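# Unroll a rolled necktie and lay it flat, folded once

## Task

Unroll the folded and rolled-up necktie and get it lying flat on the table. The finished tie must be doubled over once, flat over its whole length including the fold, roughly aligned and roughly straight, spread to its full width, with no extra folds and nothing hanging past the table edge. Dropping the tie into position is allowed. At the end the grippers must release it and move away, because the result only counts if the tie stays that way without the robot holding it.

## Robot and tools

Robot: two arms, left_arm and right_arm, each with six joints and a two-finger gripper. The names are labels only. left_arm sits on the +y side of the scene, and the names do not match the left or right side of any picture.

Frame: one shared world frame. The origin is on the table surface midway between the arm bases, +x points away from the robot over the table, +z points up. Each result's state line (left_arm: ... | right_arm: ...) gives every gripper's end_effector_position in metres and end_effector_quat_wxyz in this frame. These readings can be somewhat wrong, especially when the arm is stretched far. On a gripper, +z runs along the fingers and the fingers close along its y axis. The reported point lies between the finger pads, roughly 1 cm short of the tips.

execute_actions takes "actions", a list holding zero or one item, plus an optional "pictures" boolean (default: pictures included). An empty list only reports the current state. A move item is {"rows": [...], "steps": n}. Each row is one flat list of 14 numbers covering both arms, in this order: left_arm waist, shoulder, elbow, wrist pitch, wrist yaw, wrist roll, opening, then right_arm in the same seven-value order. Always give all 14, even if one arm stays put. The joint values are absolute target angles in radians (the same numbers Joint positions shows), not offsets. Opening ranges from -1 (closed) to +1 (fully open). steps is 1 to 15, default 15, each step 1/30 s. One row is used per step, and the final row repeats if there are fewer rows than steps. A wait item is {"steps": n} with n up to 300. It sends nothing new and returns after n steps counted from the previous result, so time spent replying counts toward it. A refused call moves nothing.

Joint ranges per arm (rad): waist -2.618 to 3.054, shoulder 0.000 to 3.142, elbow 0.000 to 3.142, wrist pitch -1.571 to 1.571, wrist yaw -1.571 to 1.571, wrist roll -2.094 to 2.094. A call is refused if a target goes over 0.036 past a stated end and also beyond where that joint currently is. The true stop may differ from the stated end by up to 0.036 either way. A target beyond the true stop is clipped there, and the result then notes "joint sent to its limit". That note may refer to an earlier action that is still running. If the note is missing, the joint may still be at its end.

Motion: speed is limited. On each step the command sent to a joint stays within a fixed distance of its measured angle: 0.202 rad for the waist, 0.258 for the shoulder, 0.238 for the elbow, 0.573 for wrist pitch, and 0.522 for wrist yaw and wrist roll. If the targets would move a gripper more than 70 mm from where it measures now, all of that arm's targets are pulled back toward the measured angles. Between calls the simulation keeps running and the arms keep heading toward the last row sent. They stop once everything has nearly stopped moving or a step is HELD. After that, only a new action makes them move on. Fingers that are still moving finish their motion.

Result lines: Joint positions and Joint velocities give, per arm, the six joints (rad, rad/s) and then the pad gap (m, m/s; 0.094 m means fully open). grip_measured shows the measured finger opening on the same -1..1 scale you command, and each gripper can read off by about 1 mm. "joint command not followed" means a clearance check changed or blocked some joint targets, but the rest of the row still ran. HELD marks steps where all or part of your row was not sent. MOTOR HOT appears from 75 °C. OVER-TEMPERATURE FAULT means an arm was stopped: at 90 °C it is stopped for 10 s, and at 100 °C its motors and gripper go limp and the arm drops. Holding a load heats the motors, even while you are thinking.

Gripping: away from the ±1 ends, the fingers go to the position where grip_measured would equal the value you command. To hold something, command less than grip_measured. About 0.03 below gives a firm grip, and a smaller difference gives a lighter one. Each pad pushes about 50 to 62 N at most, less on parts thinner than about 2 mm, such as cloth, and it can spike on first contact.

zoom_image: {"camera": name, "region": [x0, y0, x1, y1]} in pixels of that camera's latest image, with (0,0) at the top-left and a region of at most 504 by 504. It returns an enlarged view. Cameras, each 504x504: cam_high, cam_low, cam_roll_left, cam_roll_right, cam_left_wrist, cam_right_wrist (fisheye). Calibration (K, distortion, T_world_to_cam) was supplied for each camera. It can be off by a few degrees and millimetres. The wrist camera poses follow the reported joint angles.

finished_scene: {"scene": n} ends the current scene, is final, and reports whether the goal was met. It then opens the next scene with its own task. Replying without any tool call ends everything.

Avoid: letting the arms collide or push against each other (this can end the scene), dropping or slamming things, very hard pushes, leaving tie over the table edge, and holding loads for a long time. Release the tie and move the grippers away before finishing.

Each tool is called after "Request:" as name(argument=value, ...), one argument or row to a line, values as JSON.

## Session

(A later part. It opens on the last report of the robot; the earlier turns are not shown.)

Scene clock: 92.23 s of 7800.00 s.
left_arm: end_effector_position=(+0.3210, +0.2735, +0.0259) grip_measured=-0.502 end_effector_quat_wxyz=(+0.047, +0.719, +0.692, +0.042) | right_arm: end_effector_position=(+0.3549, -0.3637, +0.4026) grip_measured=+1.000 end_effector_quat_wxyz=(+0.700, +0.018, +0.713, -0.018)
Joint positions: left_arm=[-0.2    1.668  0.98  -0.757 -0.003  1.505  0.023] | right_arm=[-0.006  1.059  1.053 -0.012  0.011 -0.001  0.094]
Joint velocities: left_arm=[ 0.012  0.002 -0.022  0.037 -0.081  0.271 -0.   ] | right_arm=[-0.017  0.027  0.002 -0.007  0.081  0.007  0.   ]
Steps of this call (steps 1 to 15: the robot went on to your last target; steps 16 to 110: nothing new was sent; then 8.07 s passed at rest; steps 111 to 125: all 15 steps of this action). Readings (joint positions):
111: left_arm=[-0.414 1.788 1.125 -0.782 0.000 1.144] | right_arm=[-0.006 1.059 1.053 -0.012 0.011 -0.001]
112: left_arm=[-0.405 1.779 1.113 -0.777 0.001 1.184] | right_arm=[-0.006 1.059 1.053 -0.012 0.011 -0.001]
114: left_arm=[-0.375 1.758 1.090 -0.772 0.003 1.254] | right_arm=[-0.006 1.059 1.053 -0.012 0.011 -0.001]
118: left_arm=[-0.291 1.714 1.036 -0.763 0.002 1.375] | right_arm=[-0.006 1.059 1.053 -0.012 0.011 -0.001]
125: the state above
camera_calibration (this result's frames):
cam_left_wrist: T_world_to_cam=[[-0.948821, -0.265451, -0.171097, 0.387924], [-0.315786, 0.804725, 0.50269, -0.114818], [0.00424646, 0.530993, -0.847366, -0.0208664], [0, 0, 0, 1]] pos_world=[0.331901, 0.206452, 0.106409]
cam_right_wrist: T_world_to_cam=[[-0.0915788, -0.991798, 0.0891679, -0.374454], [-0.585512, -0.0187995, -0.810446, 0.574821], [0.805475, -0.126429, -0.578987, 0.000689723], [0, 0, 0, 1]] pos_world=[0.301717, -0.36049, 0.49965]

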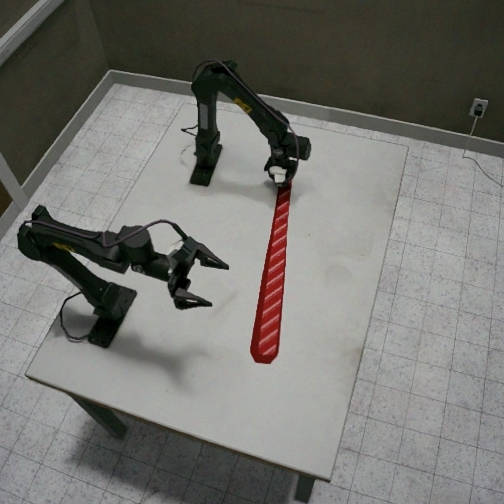

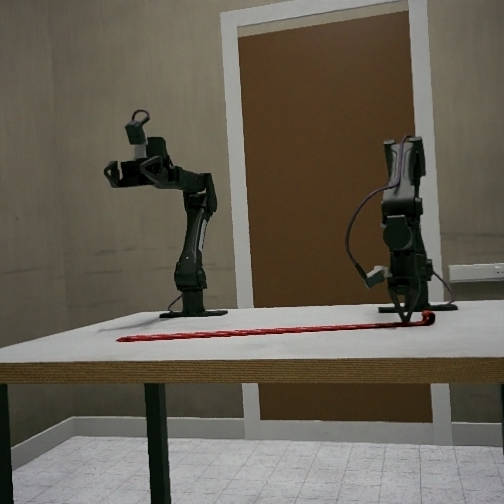

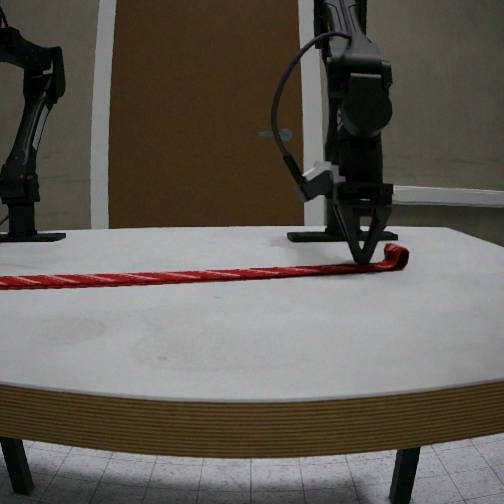

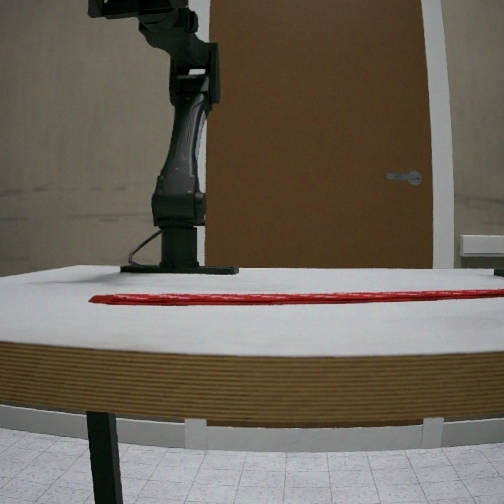

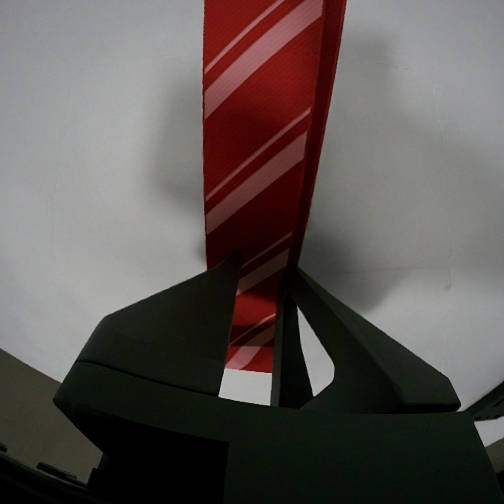

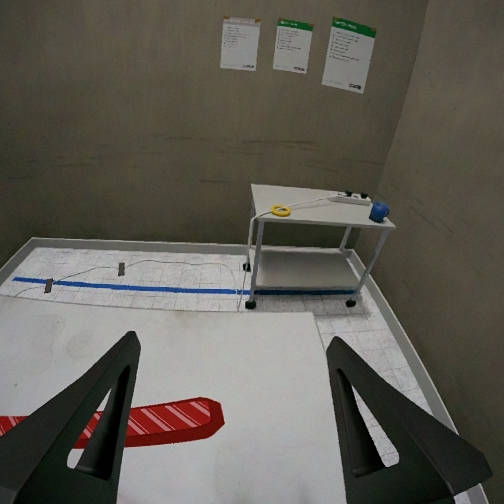

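Request:
execute_actions(
  actions=[
    {"rows":[[-0.13,1.615,0.94,-0.745,0,1.62,-0.5,0,1.059,1.053,0,0,0,1],[-0.13,1.615,0.94,-0.745,0,1.62,-0.5,0,1.059,1.053,0,0,0,1],[-0.13,1.615,0.94,-0.745,0,1.62,-0.5,0,1.059,1.053,0,0,0,1],[-0.06,1.595,0.915,-0.74,0,1.7,-0.5,0,1.059,1.053,0,0,0,1],[-0.06,1.595,0.915,-0.74,0,1.7,-0.5,0,1.059,1.053,0,0,0,1],[-0.06,1.595,0.915,-0.74,0,1.7,-0.5,0,1.059,1.053,0,0,0,1],[0.0,1.585,0.90,-0.735,0,1.76,-0.5,0,1.059,1.053,0,0,0,1],[0.0,1.585,0.90,-0.735,0,1.76,-0.5,0,1.059,1.053,0,0,0,1],[0.0,1.585,0.90,-0.735,0,1.76,-0.5,0,1.059,1.053,0,0,0,1],[0.07,1.575,0.89,-0.735,0,1.82,-0.5,0,1.059,1.053,0,0,0,1]],"steps":15},
  ],
)

Scene clock: 100.37 s of 7800.00 s.
left_arm: end_effector_position=(+0.2999, +0.3523, +0.0234) grip_measured=-0.502 end_effector_quat_wxyz=(+0.034, +0.721, +0.690, +0.054) | right_arm: end_effector_position=(+0.3549, -0.3637, +0.4025) grip_measured=+1.000 end_effector_quat_wxyz=(+0.700, +0.018, +0.714, -0.018)
Joint positions: left_arm=[ 0.07   1.603  0.9   -0.74  -0.004  1.781  0.023] | right_arm=[-0.006  1.059  1.053 -0.013  0.011 -0.001  0.094]
Joint velocities: left_arm=[-0.002  0.002  0.007  0.066  0.051  0.168  0.   ] | right_arm=[-0.022  0.007 -0.002  0.022 -0.037 -0.007  0.   ]
Steps of this call (steps 1 to 30: the robot went on to your last target; steps 31 to 120: nothing new was sent; then 3.63 s passed at rest; steps 121 to 135: all 15 steps of this action). Readings (joint positions):
121: left_arm=[-0.192 1.664 0.975 -0.751 -0.000 1.555] | right_arm=[-0.006 1.059 1.053 -0.013 0.011 -0.001]
122: left_arm=[-0.178 1.657 0.966 -0.748 0.001 1.567] | right_arm=[-0.006 1.059 1.053 -0.013 0.011 -0.001]
124: left_arm=[-0.137 1.642 0.948 -0.745 0.003 1.597] | right_arm=[-0.006 1.059 1.053 -0.013 0.011 -0.001]
128: left_arm=[-0.037 1.618 0.918 -0.741 0.001 1.674] | right_arm=[-0.006 1.059 1.053 -0.013 0.011 -0.001]
135: the state above
camera_calibration (this result's frames):
cam_left_wrist: T_world_to_cam=[[-0.949879, -0.25598, -0.179455, 0.385517], [-0.312571, 0.787604, 0.531016, -0.179219], [0.00541007, 0.560494, -0.828141, -0.0759074], [0, 0, 0, 1]] pos_world=[0.310586, 0.282384, 0.101489]
cam_right_wrist: T_world_to_cam=[[-0.0915448, -0.991799, 0.089188, -0.374467], [-0.585821, -0.0187874, -0.810223, 0.574767], [0.805254, -0.12642, -0.579296, 0.000842166], [0, 0, 0, 1]] pos_world=[0.301752, -0.360491, 0.499575]

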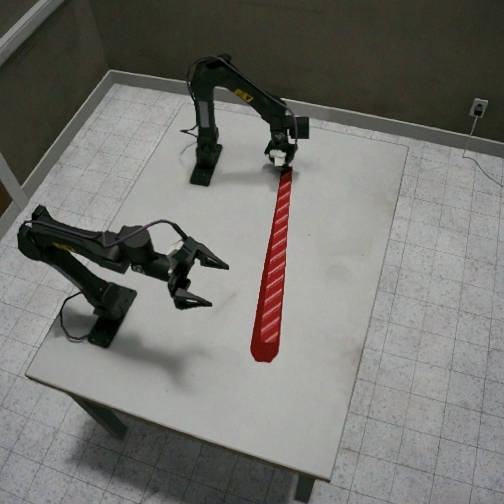

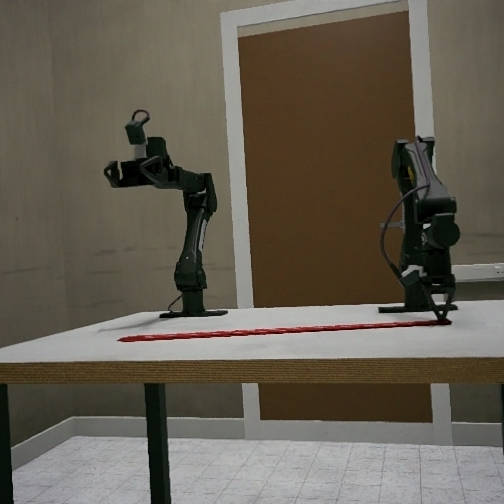

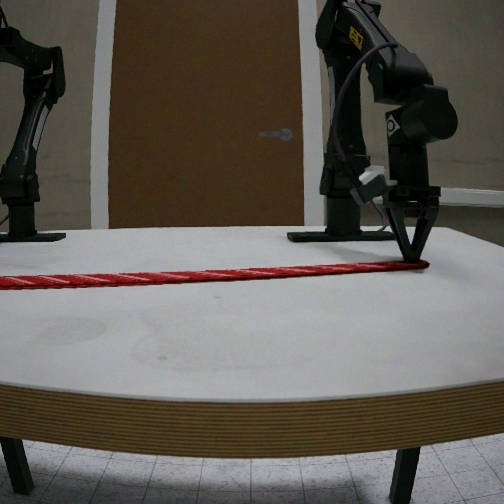

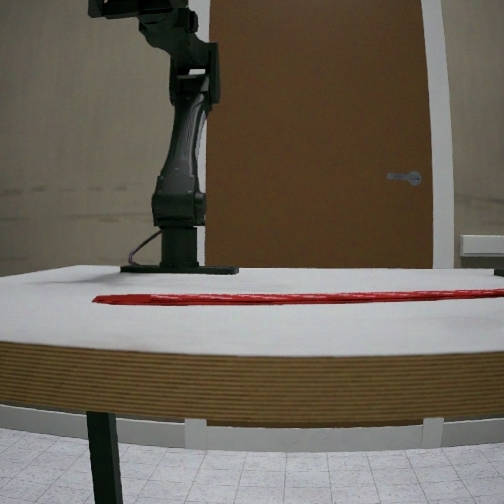

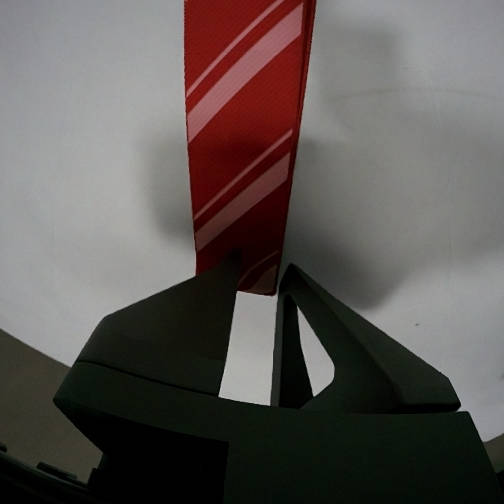

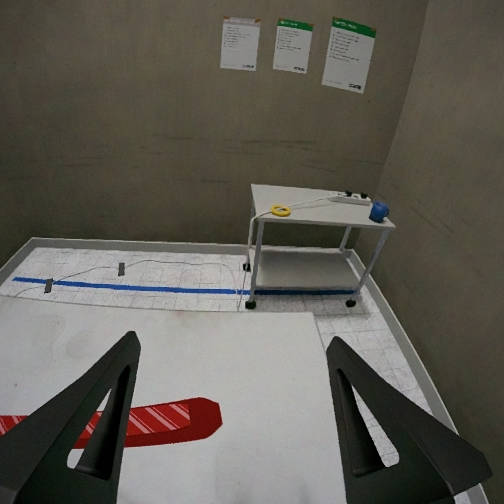

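Request:
execute_actions(
  actions=[
    {"rows":[[0.1,1.35,0.89,-0.735,0,1.82,-0.5,0,1.059,1.053,0,0,0,1]],"steps":15},
  ],
)

Request:
zoom_image(
  camera="cam_high",
  region=[220, 290, 310, 380],
)

Request:
zoom_image(
  camera="cam_roll_left",
  region=[300, 210, 460, 310],
)

Scene clock: 108.27 s of 7800.00 s.
left_arm: end_effector_position=(+0.3116, +0.3612, +0.0893) grip_measured=-0.502 end_effector_quat_wxyz=(+0.100, +0.713, +0.675, +0.159) | right_arm: end_effector_position=(+0.3549, -0.3637, +0.4025) grip_measured=+1.000 end_effector_quat_wxyz=(+0.700, +0.018, +0.714, -0.018)
Joint positions: left_arm=[ 0.093  1.347  0.885 -0.732 -0.003  1.815  0.023] | right_arm=[-0.006  1.059  1.053 -0.013  0.011 -0.001  0.094]
Joint velocities: left_arm=[ 0.007 -0.007 -0.007 -0.022 -0.037 -0.125 -0.001] | right_arm=[ 0.002 -0.012 -0.007 -0.022 -0.037  0.007  0.   ]
Steps of this call (steps 1 to 30: the robot went on to your last target; steps 31 to 120: nothing new was sent; then 3.40 s passed at rest; steps 121 to 135: all 15 steps of this action). Readings (joint positions):
121: left_arm=[0.073 1.576 0.893 -0.733 -0.003 1.814] | right_arm=[-0.006 1.059 1.053 -0.013 0.011 -0.001]
122: left_arm=[0.078 1.522 0.879 -0.736 -0.003 1.814] | right_arm=[-0.006 1.059 1.053 -0.013 0.011 -0.001]
124: left_arm=[0.090 1.408 0.878 -0.741 -0.003 1.814] | right_arm=[-0.006 1.059 1.053 -0.013 0.011 -0.001]
128: left_arm=[0.093 1.346 0.885 -0.729 -0.003 1.815] | right_arm=[-0.006 1.059 1.053 -0.013 0.011 -0.001]
135: the state above
camera_calibration (this result's frames):
cam_left_wrist: T_world_to_cam=[[-0.879621, -0.23102, -0.415807, 0.400948], [-0.428262, 0.765065, 0.480903, -0.168969], [0.207021, 0.601087, -0.771905, -0.108841], [0, 0, 0, 1]] pos_world=[0.302852, 0.287322, 0.16396]
cam_right_wrist: T_world_to_cam=[[-0.0915448, -0.991799, 0.089188, -0.374467], [-0.585821, -0.0187874, -0.810223, 0.574767], [0.805254, -0.12642, -0.579296, 0.000842166], [0, 0, 0, 1]] pos_world=[0.301752, -0.360491, 0.499575]

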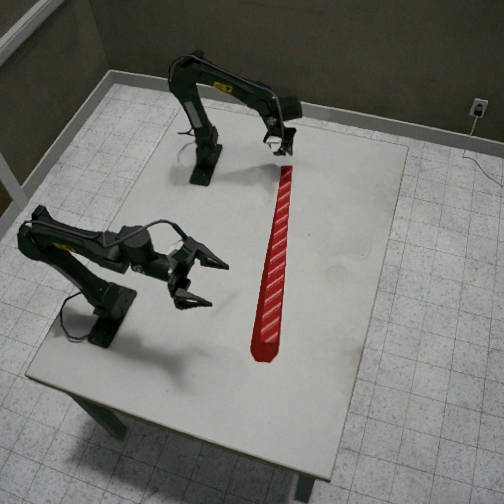

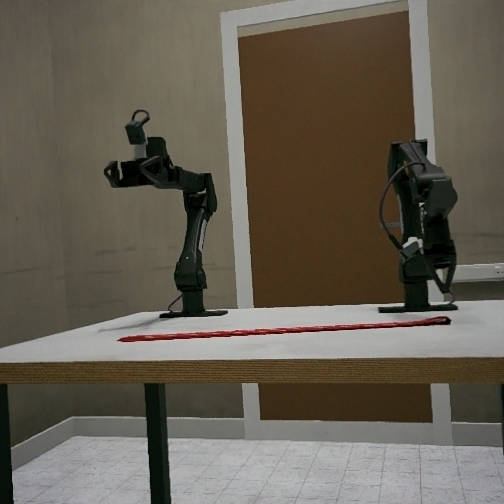

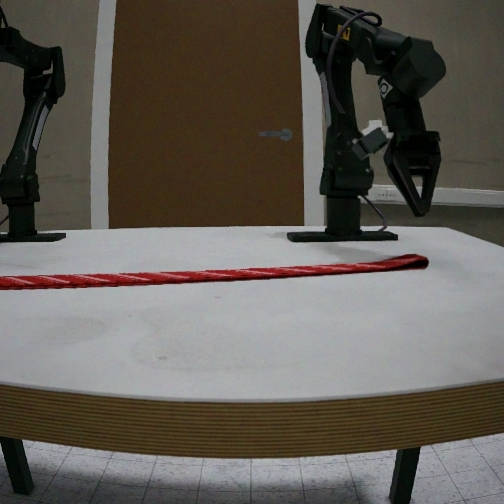

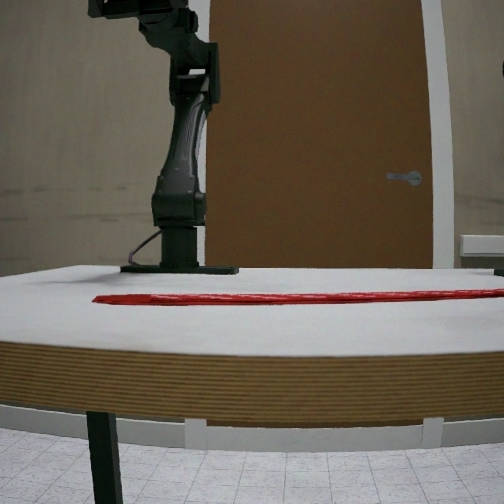

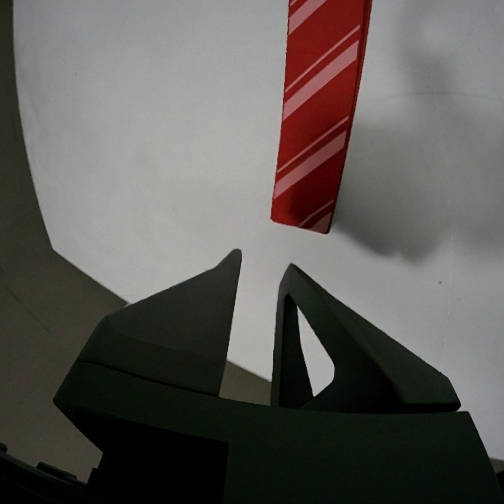

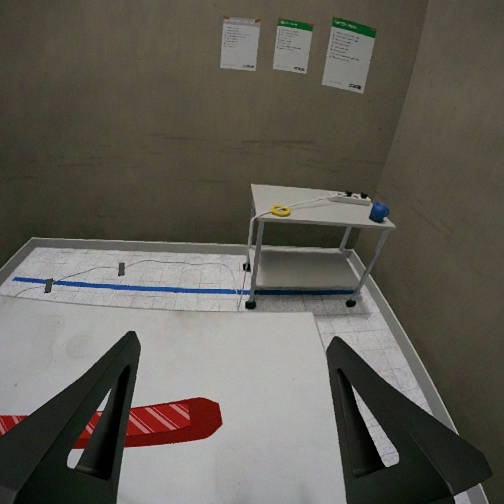

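Region (220, 290, 310, 380) of cam_high's 504x504 image, scaled by 5.600, with more detail than that image has.

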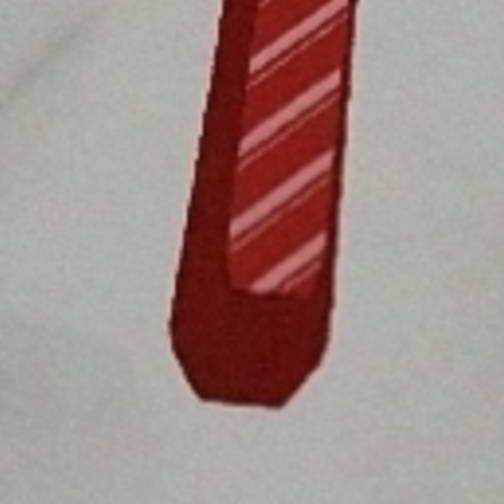

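Region (300, 210, 460, 310) of cam_roll_left's 504x504 image, scaled by 3.150, with more detail than that image has; it fills the top 315 rows of this view, and the rest is white.

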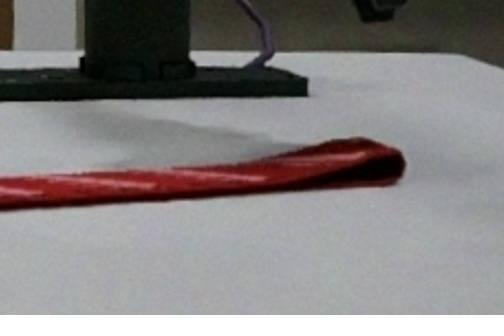

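Request:
execute_actions(
  actions=[
    {"rows":[[-0.1,1.45,0.93,-0.745,0,1.62,-0.5,0,1.059,1.053,0,0,0,1],[-0.1,1.45,0.93,-0.745,0,1.62,-0.5,0,1.059,1.053,0,0,0,1],[-0.1,1.5,0.93,-0.745,0,1.62,-0.5,0,1.059,1.053,0,0,0,1],[-0.1,1.5,0.93,-0.745,0,1.62,-0.5,0,1.059,1.053,0,0,0,1],[-0.1,1.55,0.93,-0.745,0,1.62,-0.5,0,1.059,1.053,0,0,0,1],[-0.1,1.55,0.93,-0.745,0,1.62,-0.5,0,1.059,1.053,0,0,0,1],[-0.1,1.59,0.93,-0.745,0,1.62,-0.5,0,1.059,1.053,0,0,0,1],[-0.1,1.59,0.93,-0.745,0,1.62,-0.5,0,1.059,1.053,0,0,0,1],[-0.1,1.62,0.93,-0.745,0,1.62,-0.5,0,1.059,1.053,0,0,0,1]],"steps":15},
  ],
  pictures=false,
)

Request:
execute_actions(
  actions=[
    {"rows":[[-0.15,1.655,0.955,-0.75,0,1.55,-0.5,0,1.059,1.053,0,0,0,1],[-0.15,1.655,0.955,-0.75,0,1.55,-0.5,0,1.059,1.053,0,0,0,1],[-0.2,1.68,0.985,-0.755,0,1.5,-0.5,0,1.059,1.053,0,0,0,1],[-0.2,1.68,0.985,-0.755,0,1.5,-0.5,0,1.059,1.053,0,0,0,1],[-0.255,1.71,1.02,-0.76,0,1.45,-0.5,0,1.059,1.053,0,0,0,1],[-0.255,1.71,1.02,-0.76,0,1.45,-0.5,0,1.059,1.053,0,0,0,1],[-0.31,1.74,1.058,-0.765,0,1.4,-0.5,0,1.059,1.053,0,0,0,1],[-0.31,1.74,1.058,-0.765,0,1.4,-0.5,0,1.059,1.053,0,0,0,1],[-0.365,1.775,1.10,-0.77,0,1.35,-0.5,0,1.059,1.053,0,0,0,1],[-0.365,1.775,1.10,-0.77,0,1.35,-0.5,0,1.059,1.053,0,0,0,1],[-0.42,1.81,1.14,-0.78,0,1.3,-0.5,0,1.059,1.053,0,0,0,1]],"steps":15},
  ],
)

Scene clock: 125.37 s of 7800.00 s.
left_arm: end_effector_position=(+0.3077, +0.3017, +0.0220) grip_measured=-0.502 end_effector_quat_wxyz=(+0.043, +0.731, +0.679, +0.046) | right_arm: end_effector_position=(+0.3549, -0.3637, +0.4025) grip_measured=+1.000 end_effector_quat_wxyz=(+0.700, +0.018, +0.714, -0.018)
Joint positions: left_arm=[-0.106  1.621  0.912 -0.736 -0.001  1.634  0.023] | right_arm=[-0.006  1.059  1.053 -0.013  0.011 -0.001  0.094]
Joint velocities: left_arm=[-0.007 -0.007 -0.002  0.022 -0.066 -0.051 -0.   ] | right_arm=[ 0.017 -0.002 -0.007 -0.007  0.037 -0.022  0.   ]
Steps of this call (steps 1 to 15: the robot went on to your last target; steps 16 to 110: nothing new was sent; then 12.93 s passed at rest; steps 111 to 125: all 15 steps of this action). Readings (joint positions):
111: left_arm=[0.068 1.359 0.890 -0.737 -0.018 1.785] | right_arm=[-0.006 1.059 1.053 -0.013 0.011 -0.001]
112: left_arm=[0.017 1.383 0.900 -0.737 -0.022 1.754] | right_arm=[-0.006 1.059 1.053 -0.013 0.011 -0.001]
114: left_arm=[-0.076 1.449 0.912 -0.729 -0.010 1.708] | right_arm=[-0.006 1.059 1.053 -0.013 0.011 -0.001]
118: left_arm=[-0.107 1.565 0.912 -0.732 -0.001 1.661] | right_arm=[-0.006 1.059 1.053 -0.013 0.011 -0.001]
125: the state above

Scene clock: 125.87 s of 7800.00 s.
left_arm: end_effector_position=(+0.3426, +0.1979, +0.0237) grip_measured=-0.502 end_effector_quat_wxyz=(+0.055, +0.742, +0.667, +0.040) | right_arm: end_effector_position=(+0.3549, -0.3637, +0.4025) grip_measured=+1.000 end_effector_quat_wxyz=(+0.700, +0.018, +0.714, -0.018)
Joint positions: left_arm=[-0.422  1.796  1.121 -0.761 -0.017  1.351  0.023] | right_arm=[-0.006  1.059  1.053 -0.013  0.011 -0.001  0.094]
Joint velocities: left_arm=[-0.134  0.022  0.017 -0.007  0.051 -0.315  0.001] | right_arm=[-0.032 -0.002 -0.007 -0.051 -0.007  0.022  0.   ]
Steps of this call (steps 1 to 15: all 15 steps of this action). Readings (joint positions):
1: left_arm=[-0.111 1.623 0.916 -0.739 -0.003 1.622] | right_arm=[-0.006 1.059 1.053 -0.013 0.011 -0.001]
2: left_arm=[-0.119 1.629 0.922 -0.741 -0.006 1.609] | right_arm=[-0.006 1.059 1.053 -0.013 0.011 -0.001]
4: left_arm=[-0.154 1.649 0.946 -0.747 -0.013 1.573] | right_arm=[-0.006 1.059 1.053 -0.013 0.011 -0.001]
8: left_arm=[-0.265 1.709 1.015 -0.756 -0.018 1.489] | right_arm=[-0.006 1.059 1.053 -0.013 0.011 -0.001]
15: the state above
camera_calibration (this result's frames):
cam_left_wrist: T_world_to_cam=[[-0.963268, -0.202085, -0.176852, 0.380481], [-0.264408, 0.828835, 0.493072, -0.0682389], [0.0469388, 0.521722, -0.851823, 0.00466546], [0, 0, 0, 1]] pos_world=[0.348243, 0.131014, 0.10491]
cam_right_wrist: T_world_to_cam=[[-0.0915448, -0.991799, 0.089188, -0.374467], [-0.585821, -0.0187874, -0.810223, 0.574767], [0.805254, -0.12642, -0.579296, 0.000842166], [0, 0, 0, 1]] pos_world=[0.301752, -0.360491, 0.499575]

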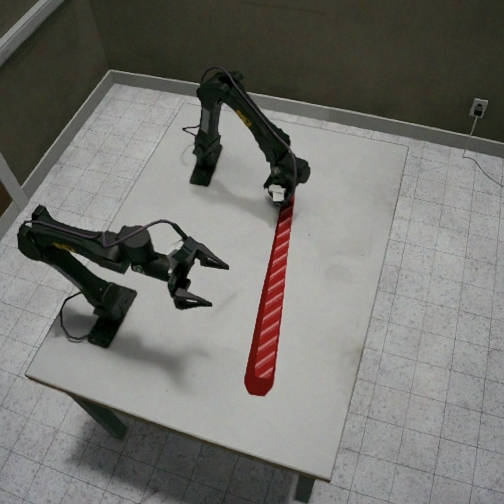

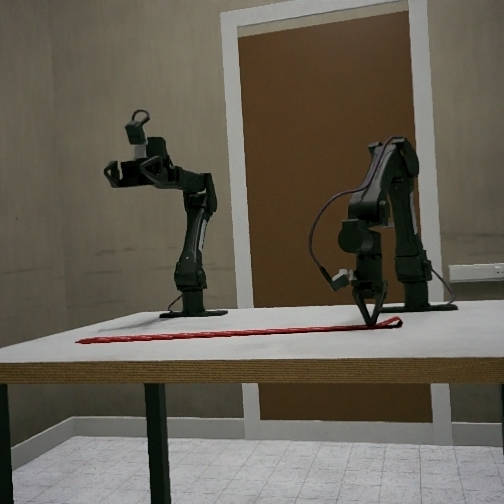

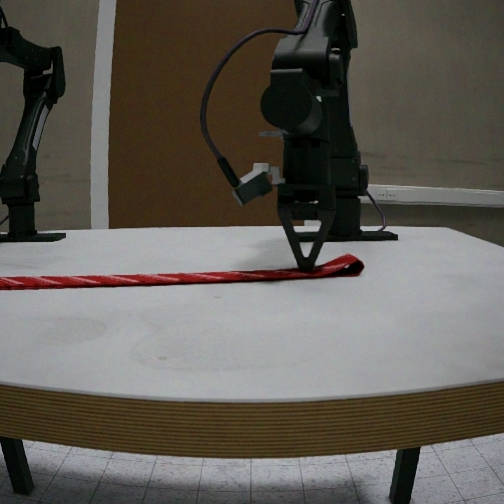

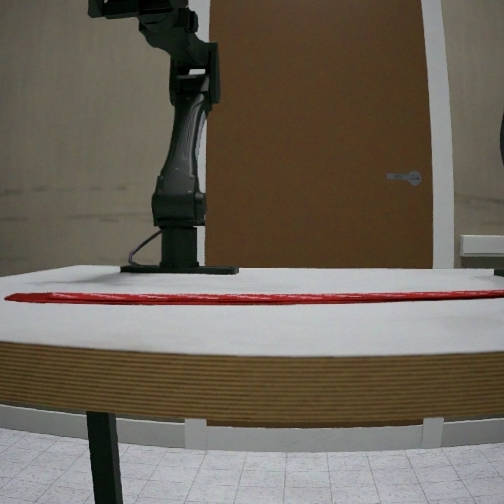

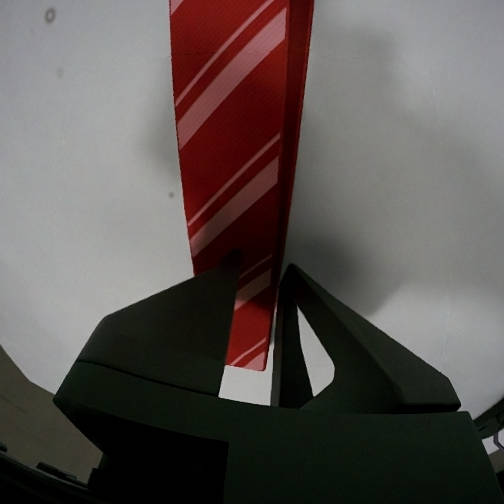

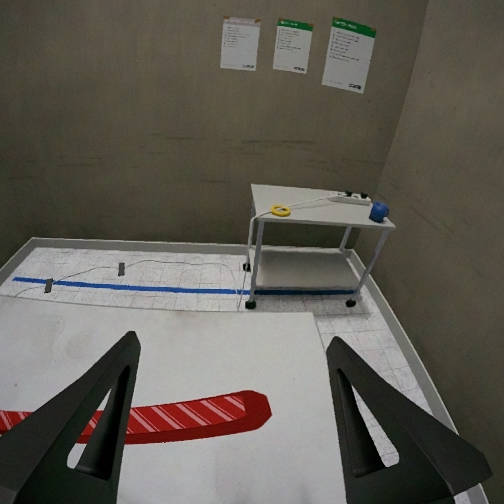

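Request:
execute_actions(
  actions=[
    {"rows":[[-0.42,1.70,1.13,-0.78,0,1.3,-0.5,-0.08,1.5,1.45,-0.93,0,0,-1]],"steps":15},
  ],
  pictures=false,
)

Request:
execute_actions(
  actions=[
    {"rows":[[-0.42,1.70,1.13,-0.78,0,1.3,-0.5,-0.08,1.88,1.45,-0.93,0,0,-1]],"steps":15},
  ],
)

Scene clock: 143.87 s of 7800.00 s.
left_arm: end_effector_position=(+0.3457, +0.1956, +0.0484) grip_measured=-0.502 end_effector_quat_wxyz=(+0.086, +0.726, +0.681, +0.053) | right_arm: end_effector_position=(+0.3597, -0.3877, +0.1994) grip_measured=-0.996 end_effector_quat_wxyz=(+0.270, +0.050, +0.961, -0.016)
Joint positions: left_arm=[-0.424  1.718  1.121 -0.773 -0.014  1.308  0.023] | right_arm=[-0.07   1.537  1.412 -0.897  0.004 -0.001  0.   ]
Joint velocities: left_arm=[-0.017 -0.007  0.002 -0.037 -0.007  0.037 -0.   ] | right_arm=[-0.007 -0.154 -0.007 -0.447  0.081 -0.007  0.001]
Steps of this call (steps 1 to 30: the robot went on to your last target; steps 31 to 120: nothing new was sent; then 13.50 s passed at rest; steps 121 to 135: all 15 steps of this action). Readings (joint positions):
121: left_arm=[-0.424 1.788 1.121 -0.761 -0.015 1.308] | right_arm=[-0.012 1.084 1.092 -0.088 0.006 -0.001]
122: left_arm=[-0.424 1.776 1.121 -0.768 -0.015 1.308] | right_arm=[-0.027 1.140 1.168 -0.185 0.004 -0.001]
124: left_arm=[-0.424 1.743 1.121 -0.771 -0.014 1.308] | right_arm=[-0.054 1.282 1.319 -0.345 0.004 -0.001]
128: left_arm=[-0.424 1.718 1.121 -0.771 -0.014 1.308] | right_arm=[-0.068 1.474 1.412 -0.606 0.004 -0.001]
135: the state above

Scene clock: 144.37 s of 7800.00 s.
left_arm: end_effector_position=(+0.3457, +0.1956, +0.0484) grip_measured=-0.502 end_effector_quat_wxyz=(+0.086, +0.726, +0.681, +0.053) | right_arm: end_effector_position=(+0.3553, -0.3873, +0.0581) grip_measured=-0.996 end_effector_quat_wxyz=(+0.068, +0.051, +0.996, -0.006)
Joint positions: left_arm=[-0.424  1.718  1.121 -0.773 -0.014  1.307  0.023] | right_arm=[-0.07   1.914  1.421 -0.942  0.004 -0.001  0.   ]
Joint velocities: left_arm=[ 0.007  0.022 -0.012 -0.022 -0.11  -0.022 -0.   ] | right_arm=[-0.002 -0.232  0.007 -0.022  0.022 -0.022 -0.   ]
Steps of this call (steps 1 to 15: all 15 steps of this action). Readings (joint positions):
1: left_arm=[-0.424 1.718 1.121 -0.773 -0.014 1.308] | right_arm=[-0.070 1.556 1.421 -0.916 0.004 -0.001]
2: left_arm=[-0.424 1.718 1.121 -0.773 -0.014 1.307] | right_arm=[-0.070 1.593 1.440 -0.920 0.004 -0.001]
4: left_arm=[-0.424 1.718 1.121 -0.773 -0.014 1.307] | right_arm=[-0.070 1.705 1.454 -0.903 0.004 -0.001]
8: left_arm=[-0.424 1.718 1.121 -0.773 -0.014 1.307] | right_arm=[-0.070 1.916 1.439 -0.906 0.004 -0.001]
15: the state above
camera_calibration (this result's frames):
cam_left_wrist: T_world_to_cam=[[-0.941937, -0.247347, -0.227098, 0.391238], [-0.326668, 0.831556, 0.449225, -0.054563], [0.0777301, 0.497328, -0.864074, 0.0214467], [0, 0, 0, 1]] pos_world=[0.349031, 0.131478, 0.131892]
cam_right_wrist: T_world_to_cam=[[-0.0217989, -0.998019, 0.0590104, -0.392531], [-0.890933, 0.0461726, 0.451782, 0.355721], [-0.453612, -0.042726, -0.890175, 0.295773], [0, 0, 0, 1]] pos_world=[0.442533, -0.395541, 0.125744]

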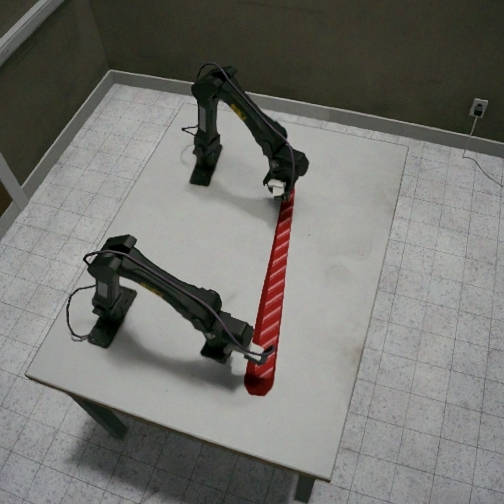

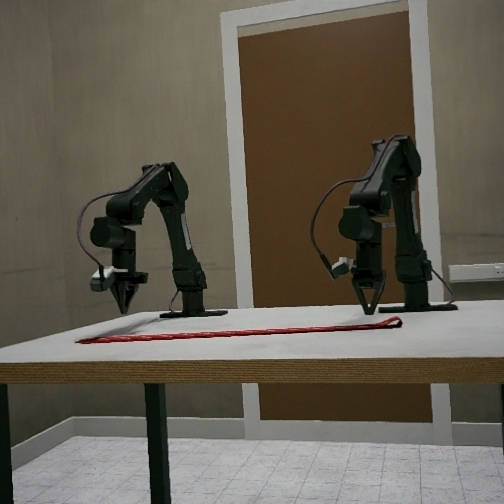

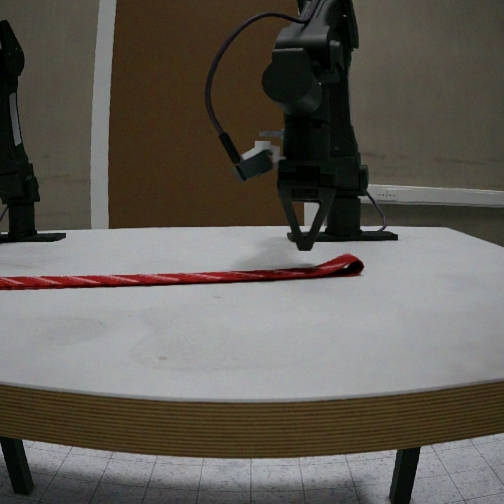

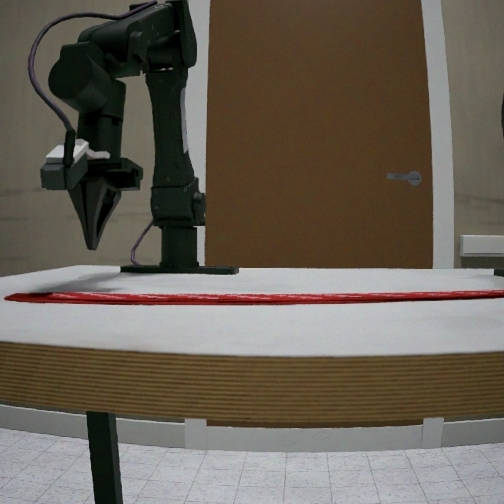

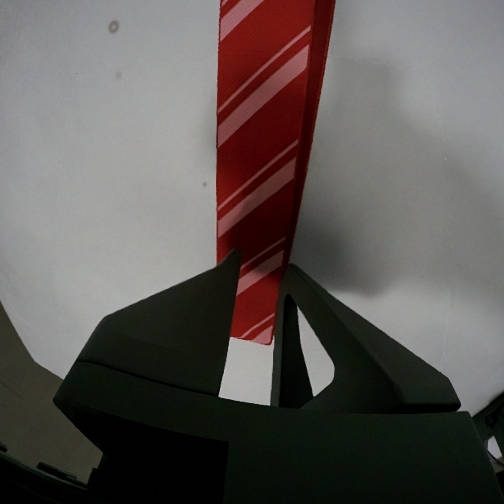

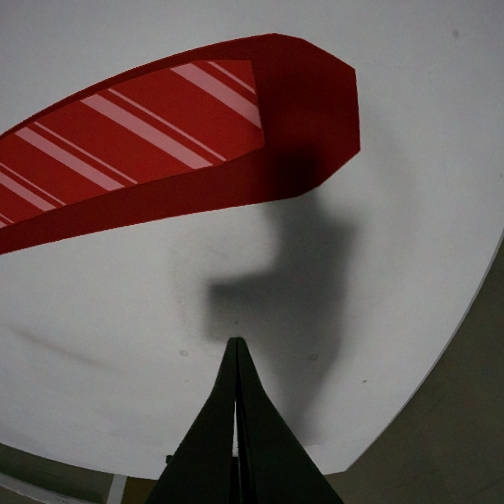

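Request:
execute_actions(
  actions=[
    {"rows":[[-0.42,1.70,1.13,-0.78,0,1.3,-0.5,-0.09,2.0,1.75,-1.1,0,0,-1],[-0.42,1.70,1.13,-0.78,0,1.3,-0.5,-0.09,2.0,1.85,-1.14,0,0,-1],[-0.42,1.70,1.13,-0.78,0,1.3,-0.5,-0.09,2.1,1.94,-1.14,0,0,-1],[-0.42,1.70,1.13,-0.78,0,1.3,-0.5,-0.09,2.1,1.94,-1.14,0,0,-1],[-0.42,1.70,1.13,-0.78,0,1.3,-0.5,-0.09,2.1,1.94,-1.14,0,0,-1],[-0.42,1.70,1.13,-0.78,0,1.3,-0.5,-0.09,2.24,1.94,-1.14,0,0,-1]],"steps":15},
  ],
)

Scene clock: 156.40 s of 7800.00 s.
left_arm: end_effector_position=(+0.3457, +0.1956, +0.0484) grip_measured=-0.502 end_effector_quat_wxyz=(+0.086, +0.726, +0.681, +0.053) | right_arm: end_effector_position=(+0.4316, -0.4004, +0.0461) grip_measured=-0.996 end_effector_quat_wxyz=(+0.046, +0.057, +0.997, -0.005)
Joint positions: left_arm=[-0.424  1.718  1.121 -0.773 -0.014  1.307  0.023] | right_arm=[-0.081  2.272  1.925 -1.131  0.004 -0.001  0.   ]
Joint velocities: left_arm=[ 0.007 -0.007 -0.012 -0.081 -0.066 -0.037 -0.001] | right_arm=[-0.002 -0.002 -0.017 -0.212  0.037 -0.037 -0.001]
Steps of this call (steps 1 to 30: the robot went on to your last target; steps 31 to 120: nothing new was sent; then 7.53 s passed at rest; steps 121 to 135: all 15 steps of this action). Readings (joint positions):
121: left_arm=[-0.424 1.718 1.121 -0.773 -0.014 1.307] | right_arm=[-0.070 1.922 1.462 -0.991 0.004 -0.001]
122: left_arm=[-0.424 1.718 1.121 -0.773 -0.014 1.307] | right_arm=[-0.072 1.958 1.535 -1.046 0.004 -0.001]
124: left_arm=[-0.424 1.718 1.121 -0.773 -0.014 1.307] | right_arm=[-0.076 2.046 1.695 -1.094 0.004 -0.001]
128: left_arm=[-0.424 1.718 1.121 -0.773 -0.014 1.307] | right_arm=[-0.080 2.187 1.917 -1.083 0.004 -0.001]
135: the state above
camera_calibration (this result's frames):
cam_left_wrist: T_world_to_cam=[[-0.941937, -0.247347, -0.227098, 0.391238], [-0.326668, 0.831556, 0.449225, -0.054563], [0.0777301, 0.497328, -0.864074, 0.0214467], [0, 0, 0, 1]] pos_world=[0.349031, 0.131478, 0.131892]
cam_right_wrist: T_world_to_cam=[[-0.0303659, -0.998001, 0.0554211, -0.399344], [-0.870018, 0.0536874, 0.490088, 0.422014], [-0.492084, -0.0333354, -0.869909, 0.338606], [0, 0, 0, 1]] pos_world=[0.521656, -0.409915, 0.109865]

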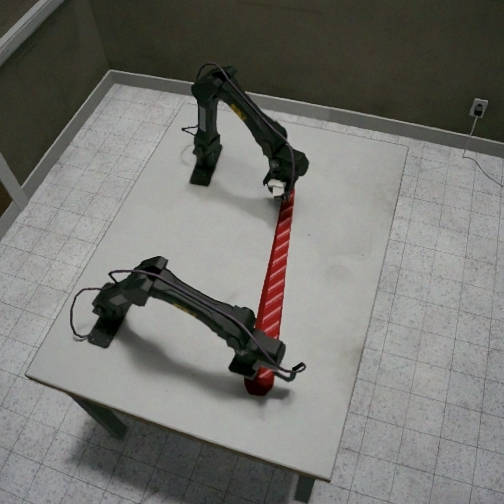

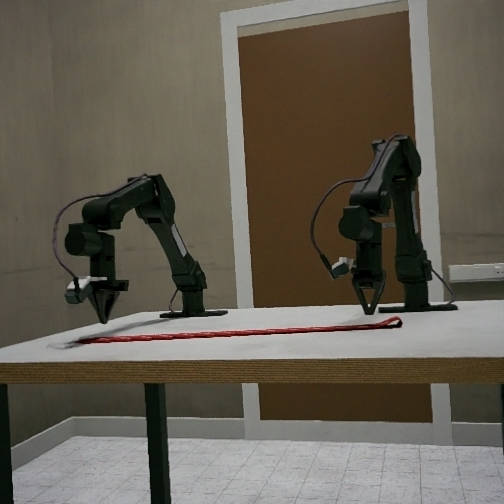

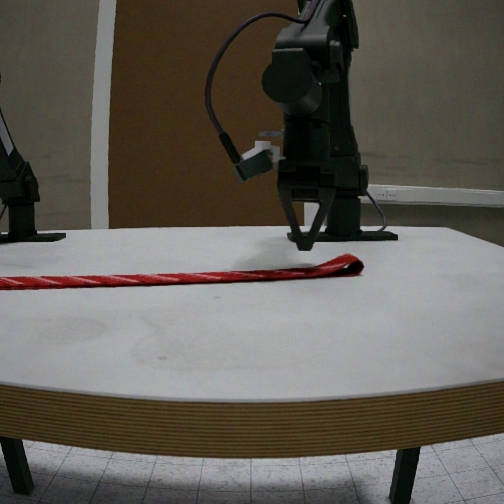

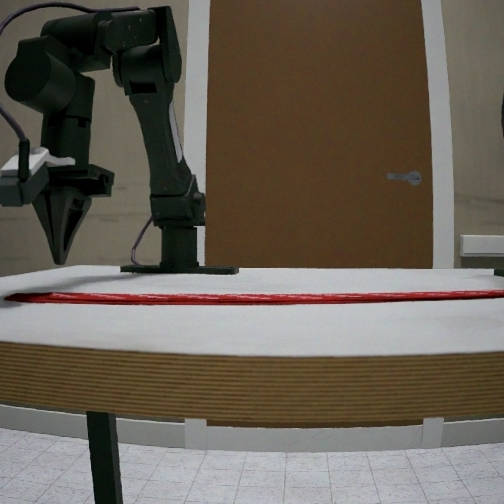

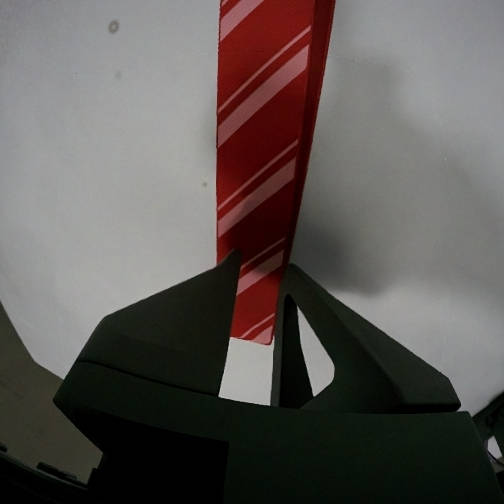

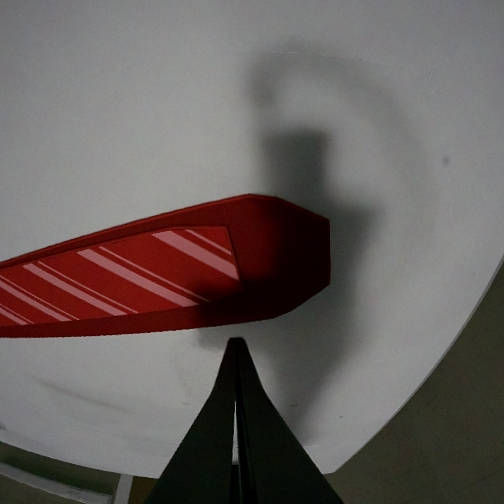

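Request:
execute_actions(
  actions=[
    {"rows":[[-0.42,1.70,1.13,-0.78,0,1.3,-0.5,-0.13,2.28,2.11,-1.17,0,0,-1],[-0.42,1.70,1.13,-0.78,0,1.3,-0.5,-0.13,2.28,2.11,-1.17,0,0,-1],[-0.42,1.70,1.13,-0.78,0,1.3,-0.5,-0.13,2.28,2.11,-1.17,0,0,-1],[-0.42,1.70,1.13,-0.78,0,1.3,-0.5,-0.13,2.38,2.11,-1.17,0,0,-1]],"steps":15},
  ],
)

Scene clock: 168.53 s of 7800.00 s.
left_arm: end_effector_position=(+0.3457, +0.1956, +0.0484) grip_measured=-0.502 end_effector_quat_wxyz=(+0.086, +0.726, +0.681, +0.053) | right_arm: end_effector_position=(+0.4527, -0.4275, +0.0297) grip_measured=-0.996 end_effector_quat_wxyz=(+0.042, +0.082, +0.996, -0.005)
Joint positions: left_arm=[-0.424  1.718  1.121 -0.773 -0.014  1.307  0.023] | right_arm=[-0.131  2.408  2.096 -1.174  0.003 -0.001  0.   ]
Joint velocities: left_arm=[-0.012 -0.002  0.002  0.022  0.037 -0.095  0.001] | right_arm=[ 0.002 -0.012  0.007 -0.022 -0.022 -0.037 -0.   ]
Steps of this call (steps 1 to 30: the robot went on to your last target; steps 31 to 120: nothing new was sent; then 7.63 s passed at rest; steps 121 to 135: all 15 steps of this action). Readings (joint positions):
121: left_arm=[-0.424 1.718 1.121 -0.773 -0.014 1.307] | right_arm=[-0.083 2.280 1.955 -1.166 0.003 -0.001]
122: left_arm=[-0.424 1.718 1.121 -0.773 -0.014 1.307] | right_arm=[-0.088 2.297 2.000 -1.181 0.003 -0.001]
124: left_arm=[-0.424 1.718 1.121 -0.773 -0.014 1.307] | right_arm=[-0.102 2.315 2.060 -1.175 0.003 -0.001]
128: left_arm=[-0.424 1.718 1.121 -0.773 -0.014 1.307] | right_arm=[-0.128 2.356 2.096 -1.159 0.003 -0.001]
135: the state above
camera_calibration (this result's frames):
cam_left_wrist: T_world_to_cam=[[-0.941937, -0.247347, -0.227098, 0.391238], [-0.326668, 0.831556, 0.449225, -0.054563], [0.0777301, 0.497328, -0.864074, 0.0214467], [0, 0, 0, 1]] pos_world=[0.349031, 0.131478, 0.131892]
cam_right_wrist: T_world_to_cam=[[-0.0803892, -0.995341, 0.0532355, -0.400986], [-0.862412, 0.0962338, 0.496975, 0.464341], [-0.499782, -0.00595956, -0.86613, 0.348917], [0, 0, 0, 1]] pos_world=[0.542601, -0.441724, 0.0927883]

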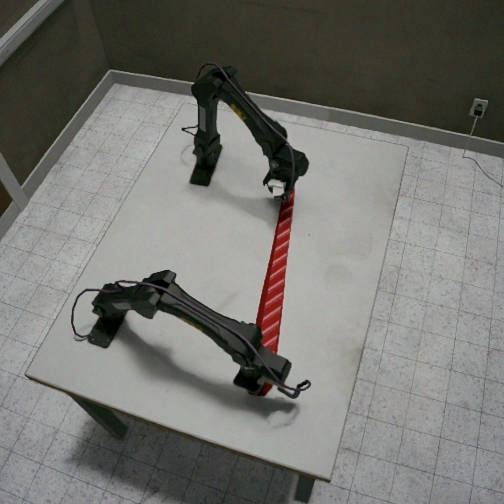

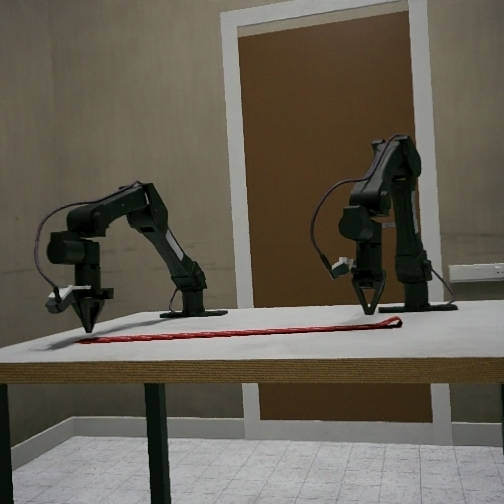

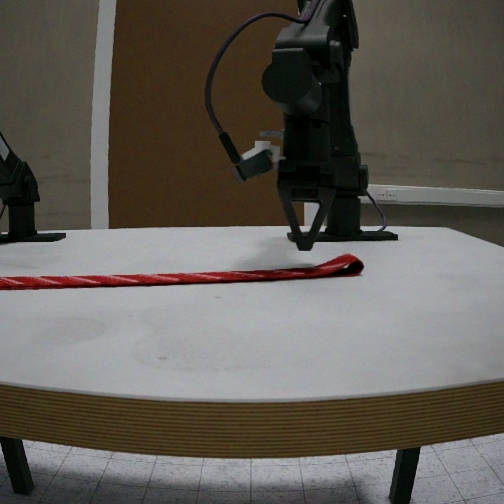

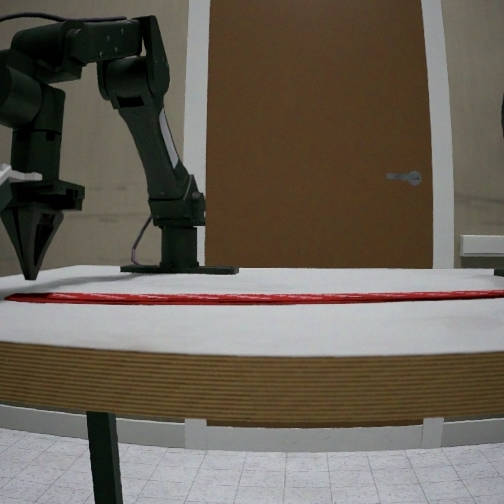

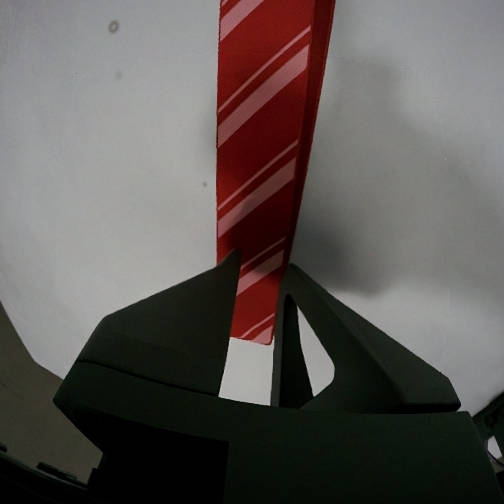

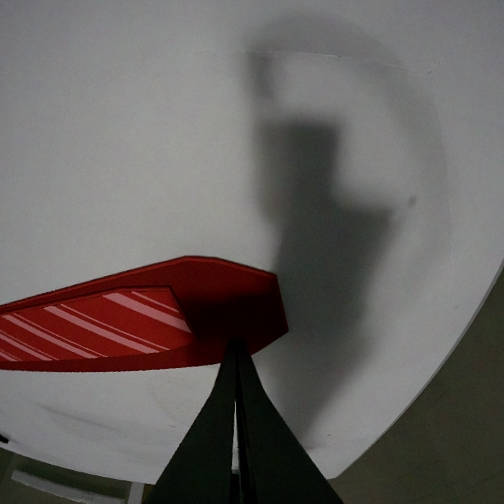

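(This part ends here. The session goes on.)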